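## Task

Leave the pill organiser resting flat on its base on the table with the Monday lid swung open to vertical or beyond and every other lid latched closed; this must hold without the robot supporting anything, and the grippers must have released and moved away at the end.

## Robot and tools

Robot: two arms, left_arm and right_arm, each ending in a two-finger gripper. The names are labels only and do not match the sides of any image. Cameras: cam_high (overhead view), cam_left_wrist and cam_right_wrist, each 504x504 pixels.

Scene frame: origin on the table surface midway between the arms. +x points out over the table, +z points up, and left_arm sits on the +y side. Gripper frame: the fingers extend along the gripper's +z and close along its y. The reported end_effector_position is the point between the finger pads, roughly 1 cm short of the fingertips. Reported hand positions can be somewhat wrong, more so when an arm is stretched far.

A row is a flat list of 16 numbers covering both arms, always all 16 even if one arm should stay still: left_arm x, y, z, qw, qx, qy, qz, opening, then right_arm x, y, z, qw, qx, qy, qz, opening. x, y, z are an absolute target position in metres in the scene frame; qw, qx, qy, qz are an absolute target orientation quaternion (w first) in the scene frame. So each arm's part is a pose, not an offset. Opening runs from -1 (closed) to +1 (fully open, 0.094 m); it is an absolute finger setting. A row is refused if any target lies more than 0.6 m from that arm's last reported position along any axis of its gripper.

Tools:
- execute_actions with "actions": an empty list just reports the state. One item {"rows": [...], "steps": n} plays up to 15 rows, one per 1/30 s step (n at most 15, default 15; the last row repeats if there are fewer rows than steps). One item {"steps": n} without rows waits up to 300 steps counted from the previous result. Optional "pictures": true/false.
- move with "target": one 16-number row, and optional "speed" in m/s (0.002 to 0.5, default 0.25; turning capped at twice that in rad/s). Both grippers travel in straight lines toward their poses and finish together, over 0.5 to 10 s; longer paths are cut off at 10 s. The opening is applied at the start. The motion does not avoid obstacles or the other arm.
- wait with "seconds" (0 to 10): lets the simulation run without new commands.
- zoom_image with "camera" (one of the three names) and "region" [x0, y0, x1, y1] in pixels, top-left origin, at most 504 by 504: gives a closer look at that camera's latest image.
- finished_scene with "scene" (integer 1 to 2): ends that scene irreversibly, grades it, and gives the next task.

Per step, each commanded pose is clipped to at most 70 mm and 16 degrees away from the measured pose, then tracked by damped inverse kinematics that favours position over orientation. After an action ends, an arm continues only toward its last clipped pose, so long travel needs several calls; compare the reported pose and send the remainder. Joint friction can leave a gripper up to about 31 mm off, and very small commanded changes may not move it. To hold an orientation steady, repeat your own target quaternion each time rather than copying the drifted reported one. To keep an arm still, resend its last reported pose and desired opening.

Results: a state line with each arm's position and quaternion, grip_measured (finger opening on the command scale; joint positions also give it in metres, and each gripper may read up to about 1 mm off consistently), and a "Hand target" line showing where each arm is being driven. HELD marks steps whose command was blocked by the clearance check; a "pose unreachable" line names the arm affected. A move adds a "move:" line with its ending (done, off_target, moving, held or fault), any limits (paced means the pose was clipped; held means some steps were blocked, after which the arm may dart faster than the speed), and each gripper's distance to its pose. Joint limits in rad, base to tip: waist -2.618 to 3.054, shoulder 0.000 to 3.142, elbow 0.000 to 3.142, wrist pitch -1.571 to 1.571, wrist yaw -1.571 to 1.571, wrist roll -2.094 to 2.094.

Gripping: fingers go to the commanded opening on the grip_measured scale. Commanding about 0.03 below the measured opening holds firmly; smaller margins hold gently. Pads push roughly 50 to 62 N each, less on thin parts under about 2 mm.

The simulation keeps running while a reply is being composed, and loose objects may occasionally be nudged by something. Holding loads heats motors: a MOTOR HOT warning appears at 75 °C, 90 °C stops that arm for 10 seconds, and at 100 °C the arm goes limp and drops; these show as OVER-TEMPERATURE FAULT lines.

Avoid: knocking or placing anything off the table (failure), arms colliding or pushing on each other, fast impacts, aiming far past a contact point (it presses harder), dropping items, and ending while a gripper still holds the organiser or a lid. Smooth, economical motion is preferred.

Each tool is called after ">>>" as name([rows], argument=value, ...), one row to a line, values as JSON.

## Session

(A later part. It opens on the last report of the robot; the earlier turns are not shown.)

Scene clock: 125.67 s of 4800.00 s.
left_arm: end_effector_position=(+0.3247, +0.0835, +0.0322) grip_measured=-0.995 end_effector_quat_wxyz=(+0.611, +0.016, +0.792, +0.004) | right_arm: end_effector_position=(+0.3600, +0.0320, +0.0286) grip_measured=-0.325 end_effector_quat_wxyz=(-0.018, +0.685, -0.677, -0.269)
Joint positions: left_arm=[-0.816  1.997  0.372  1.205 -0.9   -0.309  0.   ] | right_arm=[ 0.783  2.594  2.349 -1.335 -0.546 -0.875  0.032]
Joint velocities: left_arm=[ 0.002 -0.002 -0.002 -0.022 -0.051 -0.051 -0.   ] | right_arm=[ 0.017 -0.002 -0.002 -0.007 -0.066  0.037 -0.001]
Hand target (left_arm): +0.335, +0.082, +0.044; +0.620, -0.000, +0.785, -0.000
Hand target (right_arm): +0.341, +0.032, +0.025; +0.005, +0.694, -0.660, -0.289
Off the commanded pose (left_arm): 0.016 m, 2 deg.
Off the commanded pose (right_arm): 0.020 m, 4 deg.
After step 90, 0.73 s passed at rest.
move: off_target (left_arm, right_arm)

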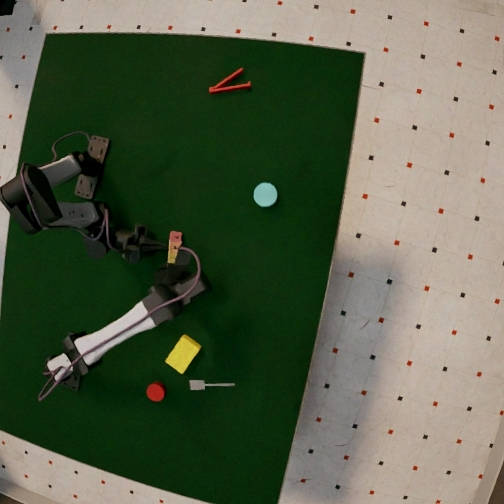

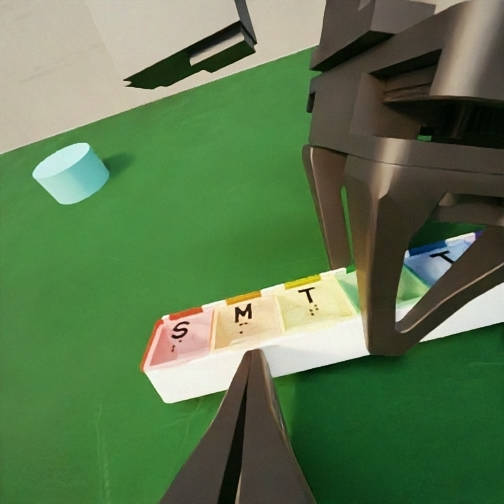

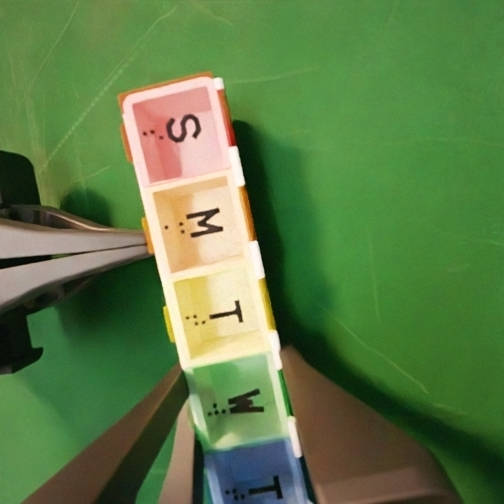

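>>> move(target=[0.338,0.082,0.062, 0.62,0,0.785,0,-1, 0.340,0.032,0.022, 0.005,0.694,-0.659,-0.289,-0.45], speed=0.008)

Scene clock: 133.80 s of 4800.00 s.
left_arm: end_effector_position=(+0.3238, +0.0855, +0.0371) grip_measured=-0.995 end_effector_quat_wxyz=(+0.595, +0.033, +0.803, +0.014) | right_arm: end_effector_position=(+0.3590, +0.0338, +0.0309) grip_measured=-0.325 end_effector_quat_wxyz=(-0.020, +0.684, -0.675, -0.277)
Joint positions: left_arm=[-0.807  1.902  0.372  1.059 -0.874 -0.307  0.   ] | right_arm=[ 0.782  2.593  2.349 -1.334 -0.564 -0.878  0.032]
Joint velocities: left_arm=[-0.002 -0.017 -0.002  0.022 -0.022 -0.037 -0.   ] | right_arm=[ 0.007 -0.007 -0.002 -0.051 -0.007  0.007 -0.001]
Hand target (left_arm): +0.337, +0.083, +0.061; +0.620, -0.000, +0.785, +0.000
Hand target (right_arm): +0.340, +0.032, +0.022; +0.006, +0.694, -0.659, -0.289
Off the commanded pose (left_arm): 0.029 m, 5 deg.
Off the commanded pose (right_arm): 0.021 m, 4 deg.
After step 90, 0.40 s passed at rest.
move: off_target (left_arm, right_arm)

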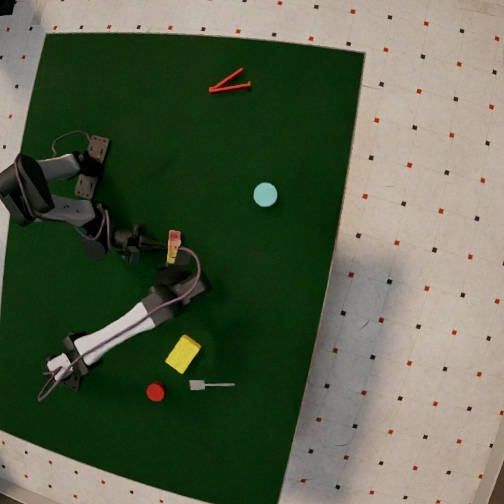

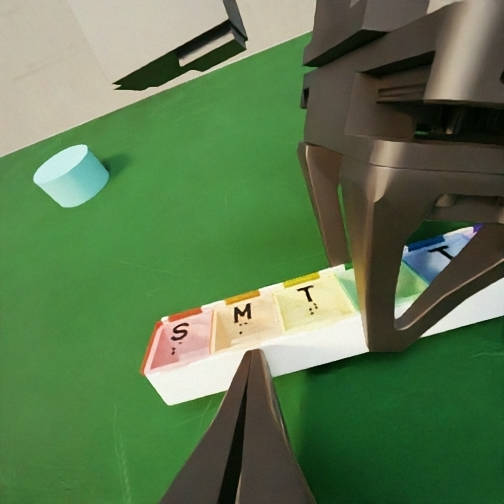

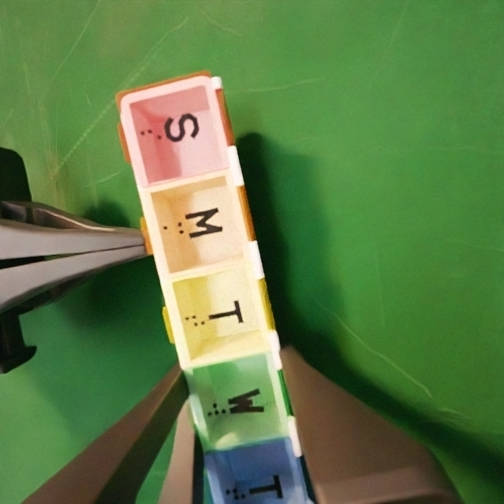

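>>> move(target=[0.338,0.082,0.072, 0.62,0,0.785,0,-1, 0.342,0.03,0.012, 0.005,0.694,-0.659,-0.289,-0.45], speed=0.008)

Scene clock: 151.13 s of 4800.00 s.
left_arm: end_effector_position=(+0.3306, +0.0844, +0.0552) grip_measured=-0.995 end_effector_quat_wxyz=(+0.606, +0.018, +0.795, +0.010) | right_arm: end_effector_position=(+0.3539, +0.0333, +0.0279) grip_measured=-0.325 end_effector_quat_wxyz=(-0.018, +0.690, -0.664, -0.288)
Joint positions: left_arm=[-0.796  1.842  0.394  1.015 -0.884 -0.304  0.   ] | right_arm=[ 0.782  2.586  2.315 -1.322 -0.586 -0.907  0.032]
Joint velocities: left_arm=[ 0.012 -0.007 -0.017 -0.037  0.037  0.007 -0.   ] | right_arm=[ 0.007 -0.002  0.002 -0.022  0.022 -0.022  0.   ]
Hand target (left_arm): +0.338, +0.082, +0.072; +0.620, -0.000, +0.785, +0.000
Hand target (right_arm): +0.342, +0.030, +0.012; +0.005, +0.695, -0.659, -0.289
Off the commanded pose (left_arm): 0.019 m, 3 deg.
Off the commanded pose (right_arm): 0.020 m, 3 deg.
After step 90, 8.17 s passed at rest.
move: off_target (left_arm, right_arm)

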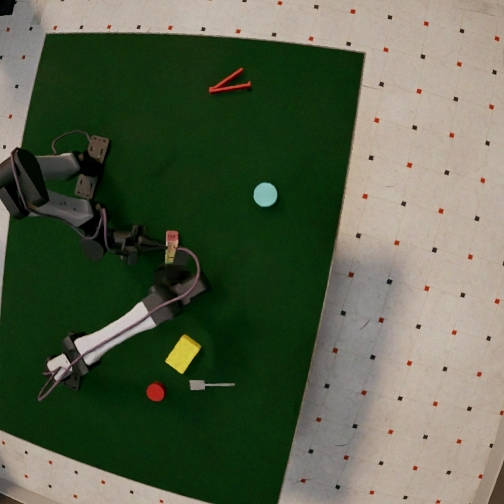

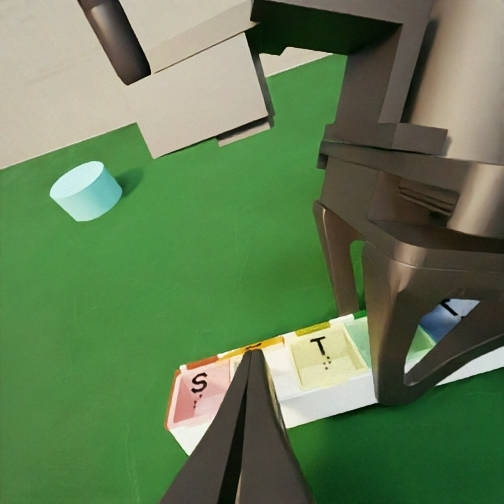

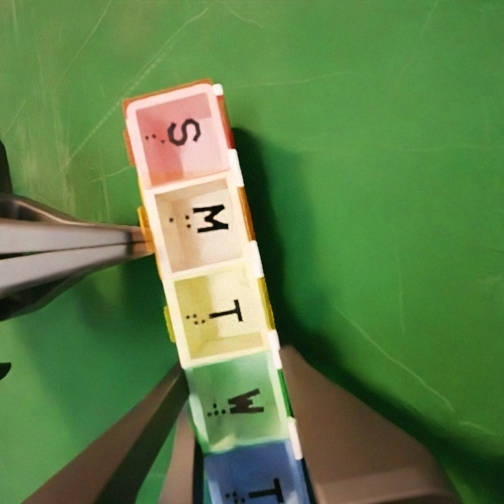

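>>> move(target=[0.358,0.082,0.046, 0.62,0,0.785,0,-1, 0.35,0.032,0.026, 0.005,0.694,-0.659,-0.289,-0.45], speed=0.015)

Scene clock: 160.17 s of 4800.00 s.
left_arm: end_effector_position=(+0.3532, +0.0830, +0.0513) grip_measured=-0.995 end_effector_quat_wxyz=(+0.621, -0.002, +0.784, -0.003) | right_arm: end_effector_position=(+0.3530, +0.0325, +0.0291) grip_measured=-0.325 end_effector_quat_wxyz=(-0.004, +0.691, -0.663, -0.290)
Joint positions: left_arm=[-0.737  1.961  0.44   1.171 -0.845 -0.274  0.   ] | right_arm=[ 0.782  2.63   2.403 -1.399 -0.586 -0.92   0.032]
Joint velocities: left_arm=[ 0.002 -0.012  0.002  0.037 -0.022 -0.007 -0.   ] | right_arm=[-0.022 -0.012 -0.007  0.007 -0.022 -0.051 -0.001]
Hand target (left_arm): +0.358, +0.082, +0.046; +0.620, -0.000, +0.785, -0.000
Hand target (right_arm): +0.350, +0.032, +0.026; +0.004, +0.694, -0.659, -0.289
Off the commanded pose (left_arm): 0.007 m, 0 deg.
Off the commanded pose (right_arm): 0.004 m, 1 deg.
After step 90, 3.87 s passed at rest.
move: done

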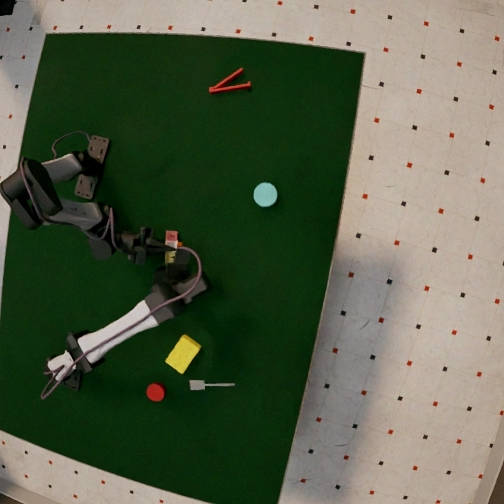

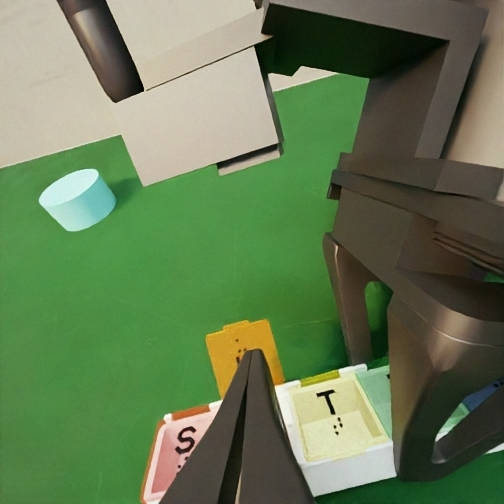

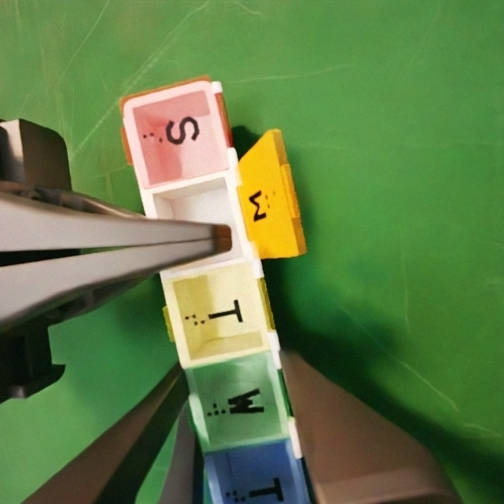

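Flipped open. Retract left, level the organiser, release.

>>> move(target=[0.28,0.1,0.075, 0.62,0,0.785,0,-1, 0.352,0.032,0.031, 0.005,0.694,-0.659,-0.289,-0.45], speed=0.08)

>>> move(target=[0.22,0.17,0.1, 0.62,0,0.785,0,-1, 0.347,0.033,0.025, -0.138,0.74,-0.645,-0.132,-0.45], speed=0.04)

Scene clock: 166.43 s of 4800.00 s.
left_arm: end_effector_position=(+0.2853, +0.0968, +0.0757) grip_measured=-0.995 end_effector_quat_wxyz=(+0.624, -0.004, +0.782, -0.003) | right_arm: end_effector_position=(+0.3526, +0.0321, +0.0293) grip_measured=-0.325 end_effector_quat_wxyz=(+0.003, +0.691, -0.662, -0.290)
Joint positions: left_arm=[-0.944  1.657  0.268  0.935 -1.039 -0.409  0.   ] | right_arm=[ 0.782  2.654  2.449 -1.437 -0.586 -0.927  0.032]
Joint velocities: left_arm=[ 0.012  0.012 -0.002 -0.081 -0.051 -0.022 -0.   ] | right_arm=[ 0.002  0.002 -0.007 -0.022 -0.051 -0.007 -0.001]
Hand target (left_arm): +0.280, +0.100, +0.074; +0.621, +0.001, +0.784, +0.001
Hand target (right_arm): +0.352, +0.032, +0.031; +0.005, +0.694, -0.659, -0.289
Off the commanded pose (left_arm): 0.006 m, 1 deg.
Off the commanded pose (right_arm): 0.002 m, 1 deg.
After step 90, 1.63 s passed at rest.
move: done

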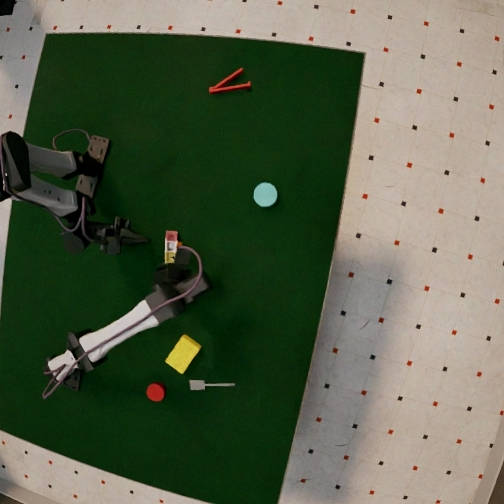

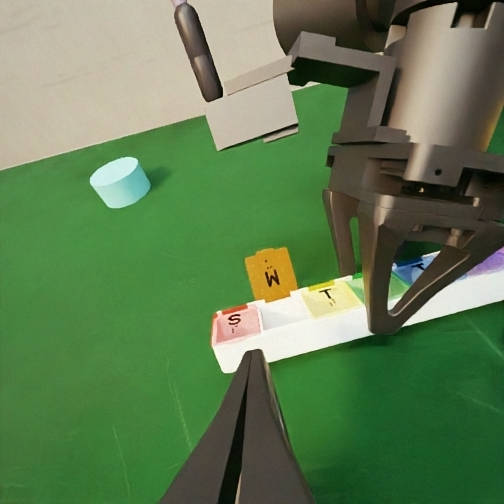

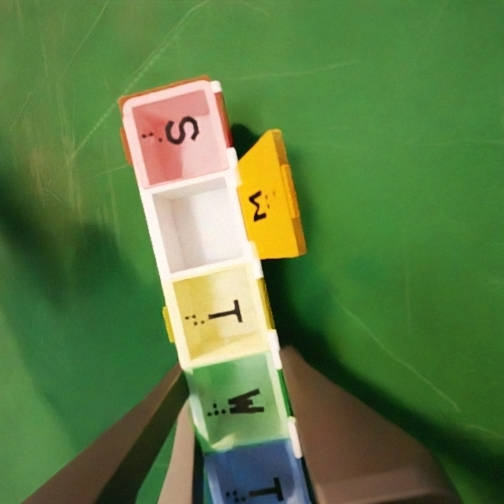

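Scene clock: 172.47 s of 4800.00 s.
left_arm: end_effector_position=(+0.2233, +0.1660, +0.1009) grip_measured=-0.995 end_effector_quat_wxyz=(+0.621, -0.004, +0.784, -0.001) | right_arm: end_effector_position=(+0.3495, +0.0346, +0.0264) grip_measured=-0.325 end_effector_quat_wxyz=(-0.137, +0.739, -0.644, -0.144)
Joint positions: left_arm=[-1.124  0.875  0.093  0.114 -1.191 -0.639  0.   ] | right_arm=[ 0.879  2.262  1.778 -0.817 -0.299 -0.86   0.032]
Joint velocities: left_arm=[ 0.002  0.002  0.012 -0.037  0.007 -0.125 -0.   ] | right_arm=[-0.007  0.012 -0.017  0.007  0.007 -0.051  0.   ]
Hand target (left_arm): +0.221, +0.169, +0.098; +0.620, +0.000, +0.784, +0.001
Hand target (right_arm): +0.348, +0.035, +0.028; -0.141, +0.738, -0.646, -0.136
Off the commanded pose (left_arm): 0.005 m, 0 deg.
Off the commanded pose (right_arm): 0.003 m, 1 deg.
move: done

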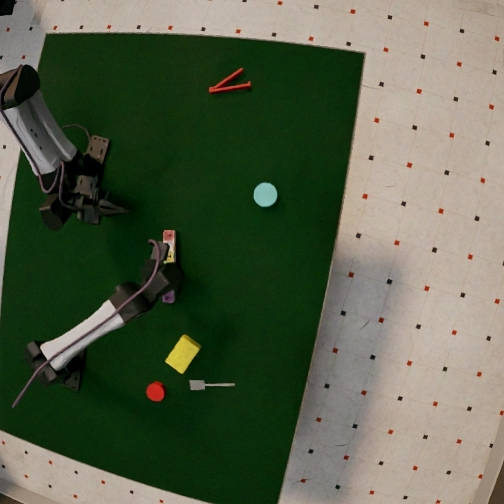

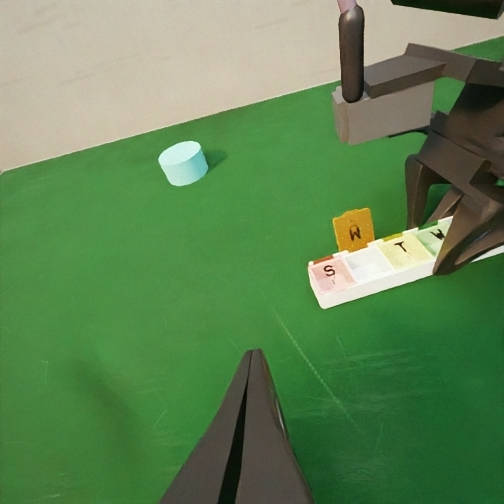

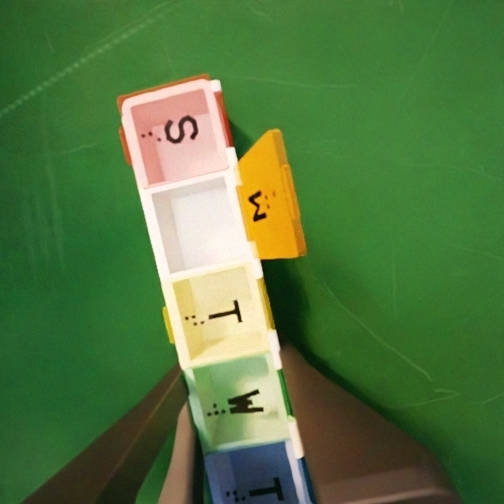

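>>> move(target=[0.22,0.17,0.1, 0.62,0,0.785,0,-1, 0.349,0.034,0.026, -0.137,0.739,-0.644,-0.14,0.3], speed=0.04)

>>> move(target=[0.25,0.03,0.07, 0.64,0,0.768,0,-1, 0.345,-0.03,0.13, -0.137,0.739,-0.644,-0.14,0.3], speed=0.1)

>>> move(target=[0.23,0.03,0.07, 0.64,0,0.768,0,-1, 0.26,-0.22,0.16, 0,0.73,-0.684,0,0.3], speed=0.2)

>>> zoom_image(camera="cam_left_wrist", region=[60,150,504,380])

Scene clock: 181.90 s of 4800.00 s.
left_arm: end_effector_position=(+0.2227, +0.1680, +0.1011) grip_measured=-0.995 end_effector_quat_wxyz=(+0.620, -0.004, +0.784, +0.001) | right_arm: end_effector_position=(+0.3493, +0.0347, +0.0264) grip_measured=+0.298 end_effector_quat_wxyz=(-0.137, +0.739, -0.644, -0.144)
Joint positions: left_arm=[-1.124  0.856  0.093  0.088 -1.193 -0.643  0.   ] | right_arm=[ 0.88   2.262  1.778 -0.817 -0.299 -0.86   0.061]
Joint velocities: left_arm=[-0.007 -0.002 -0.012  0.037 -0.007  0.022  0.   ] | right_arm=[ 0.002  0.017 -0.007  0.022 -0.066 -0.051 -0.001]
Hand target (left_arm): +0.220, +0.170, +0.100; +0.620, +0.000, +0.784, +0.000
Hand target (right_arm): +0.349, +0.034, +0.026; -0.137, +0.739, -0.644, -0.140
Off the commanded pose (left_arm): 0.004 m, 0 deg.
Off the commanded pose (right_arm): 0.001 m, 0 deg.
After step 90, 5.73 s passed at rest.
move: done

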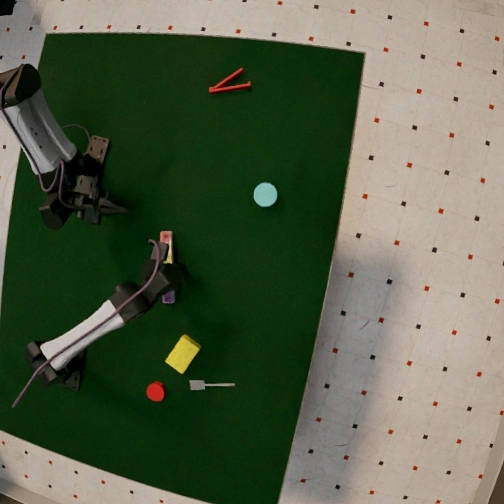

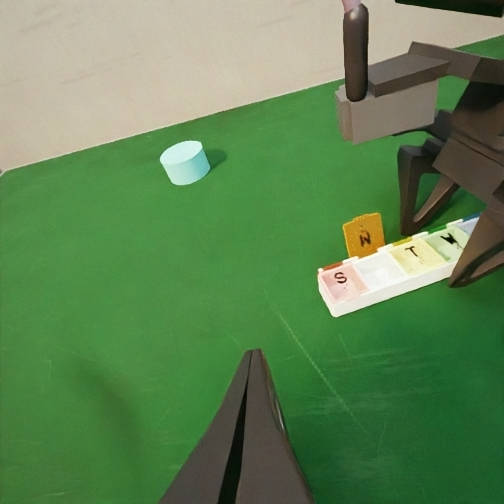

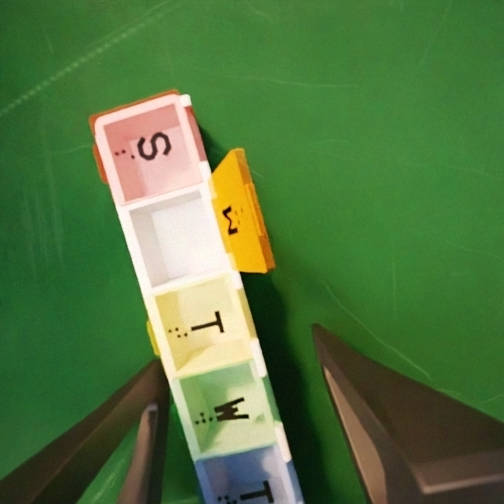

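Scene clock: 183.90 s of 4800.00 s.
left_arm: end_effector_position=(+0.2525, +0.0357, +0.0762) grip_measured=-0.995 end_effector_quat_wxyz=(+0.639, -0.006, +0.769, -0.002) | right_arm: end_effector_position=(+0.3405, -0.0321, +0.1164) grip_measured=+0.298 end_effector_quat_wxyz=(-0.124, +0.739, -0.648, -0.136)
Joint positions: left_arm=[-1.175  1.78   0.483  0.651 -1.26  -0.633  0.   ] | right_arm=[ 0.788  2.025  1.778 -1.107 -0.303 -0.953  0.061]
Joint velocities: left_arm=[-0.007 -0.007 -0.007  0.11  -0.022 -0.007 -0.   ] | right_arm=[-0.002  0.007 -0.002 -0.037 -0.037  0.037  0.   ]
Hand target (left_arm): +0.251, +0.031, +0.073; +0.640, +0.000, +0.768, +0.000
Hand target (right_arm): +0.343, -0.032, +0.129; -0.137, +0.740, -0.644, -0.138
Off the commanded pose (left_arm): 0.009 m, 1 deg.
Off the commanded pose (right_arm): 0.014 m, 2 deg.
move: off_target (right_arm)

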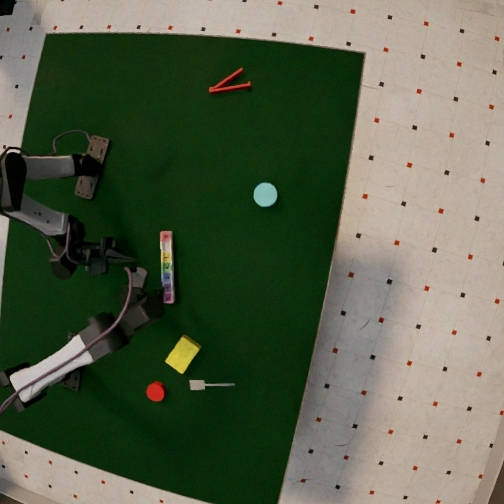

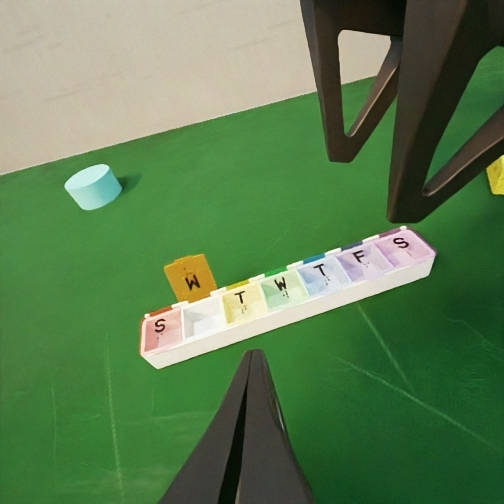

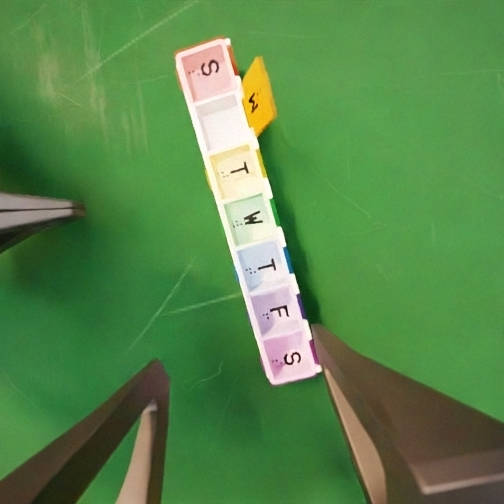

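Scene clock: 185.47 s of 4800.00 s.
left_arm: end_effector_position=(+0.2325, +0.0342, +0.0707) grip_measured=-0.995 end_effector_quat_wxyz=(+0.640, -0.005, +0.768, -0.003) | right_arm: end_effector_position=(+0.2625, -0.2124, +0.1582) grip_measured=+0.298 end_effector_quat_wxyz=(-0.011, +0.729, -0.684, +0.001)
Joint positions: left_arm=[-1.252  1.78   0.505  0.469 -1.319 -0.8    0.   ] | right_arm=[ 0.658  1.525  1.391 -1.415 -0.003 -1.05   0.061]
Joint velocities: left_arm=[-0.002  0.012  0.002 -0.022  0.022 -0.081 -0.001] | right_arm=[-0.002 -0.007  0.012 -0.051 -0.022 -0.066  0.   ]
Hand target (left_arm): +0.230, +0.030, +0.070; +0.641, +0.000, +0.768, -0.000
Hand target (right_arm): +0.258, -0.220, +0.157; -0.001, +0.730, -0.683, +0.004
Off the commanded pose (left_arm): 0.005 m, 1 deg.
Off the commanded pose (right_arm): 0.008 m, 1 deg.
move: done

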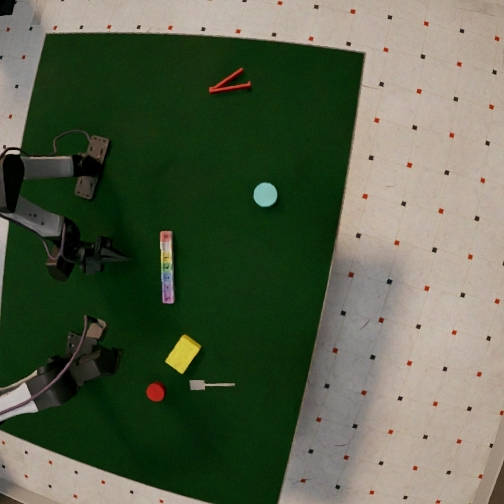

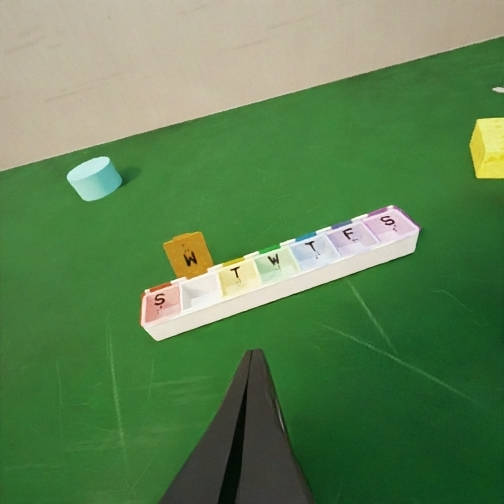

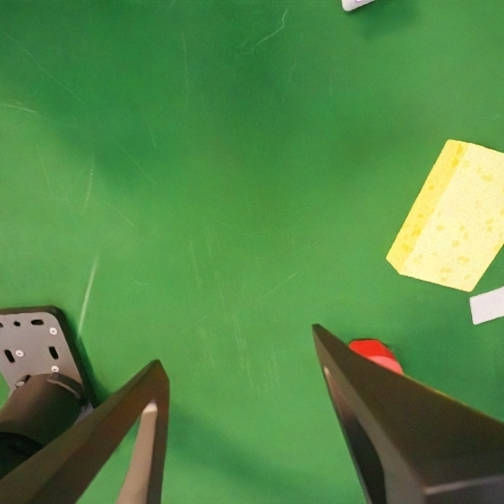

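Region (60, 150, 504, 380) of cam_left_wrist's 504x504 image, scaled by 1.135, with more detail than that image has; it fills the top 261 rows of this view, and the rest is white.

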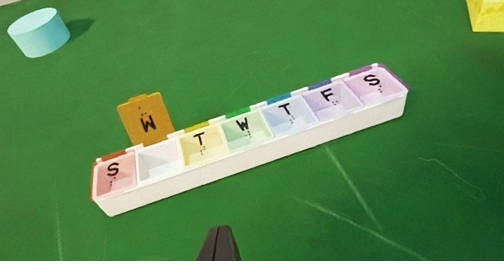

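>>> move(target=[0.19,0.1,0.12, 0.64,0,0.768,0,-1, 0.26,-0.22,0.16, 0,0.73,-0.684,0,0.3], speed=0.2)

Scene clock: 191.57 s of 4800.00 s.
left_arm: end_effector_position=(+0.1927, +0.1037, +0.1232) grip_measured=-0.995 end_effector_quat_wxyz=(+0.645, -0.010, +0.764, -0.008) | right_arm: end_effector_position=(+0.2609, -0.2160, +0.1581) grip_measured=+0.298 end_effector_quat_wxyz=(-0.004, +0.730, -0.684, +0.000)
Joint positions: left_arm=[-1.403  1.359  0.499 -0.556 -1.401 -1.439  0.   ] | right_arm=[ 0.651  1.525  1.391 -1.428 -0.001 -1.058  0.061]
Joint velocities: left_arm=[-0.002  0.051  0.056 -0.154 -0.051 -0.271 -0.   ] | right_arm=[-0.022  0.007 -0.002  0.022 -0.037  0.007 -0.   ]
Hand target (left_arm): +0.190, +0.101, +0.120; +0.640, +0.000, +0.768, -0.000
Hand target (right_arm): +0.260, -0.220, +0.160; +0.000, +0.730, -0.684, +0.001
Off the commanded pose (left_arm): 0.006 m, 2 deg.
Off the commanded pose (right_arm): 0.004 m, 1 deg.
After step 90, 1.23 s passed at rest.
move: done

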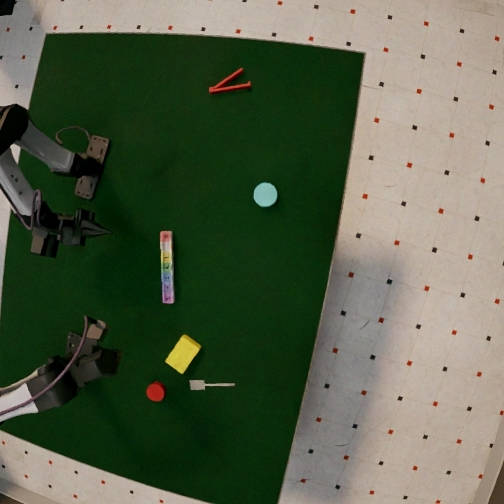

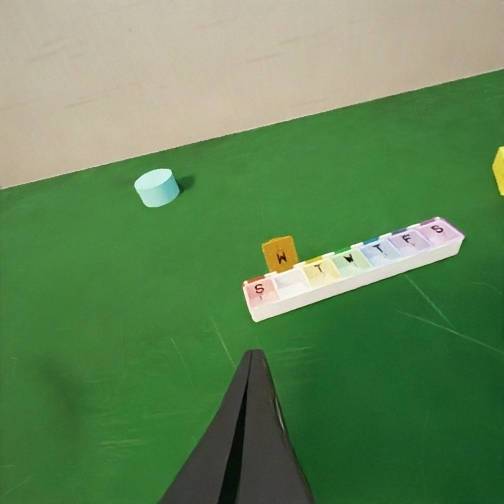

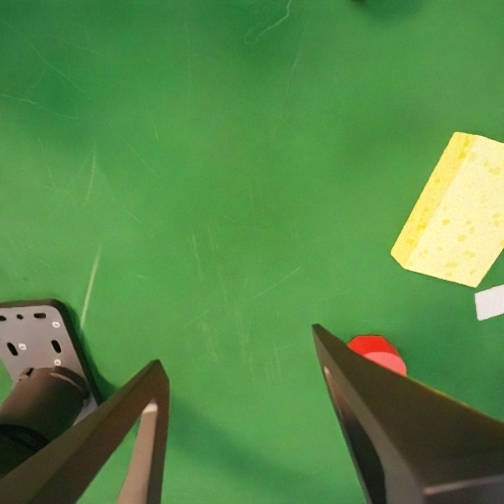

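>>> finished_scene(scene=2)

The scene is finished: the task was done.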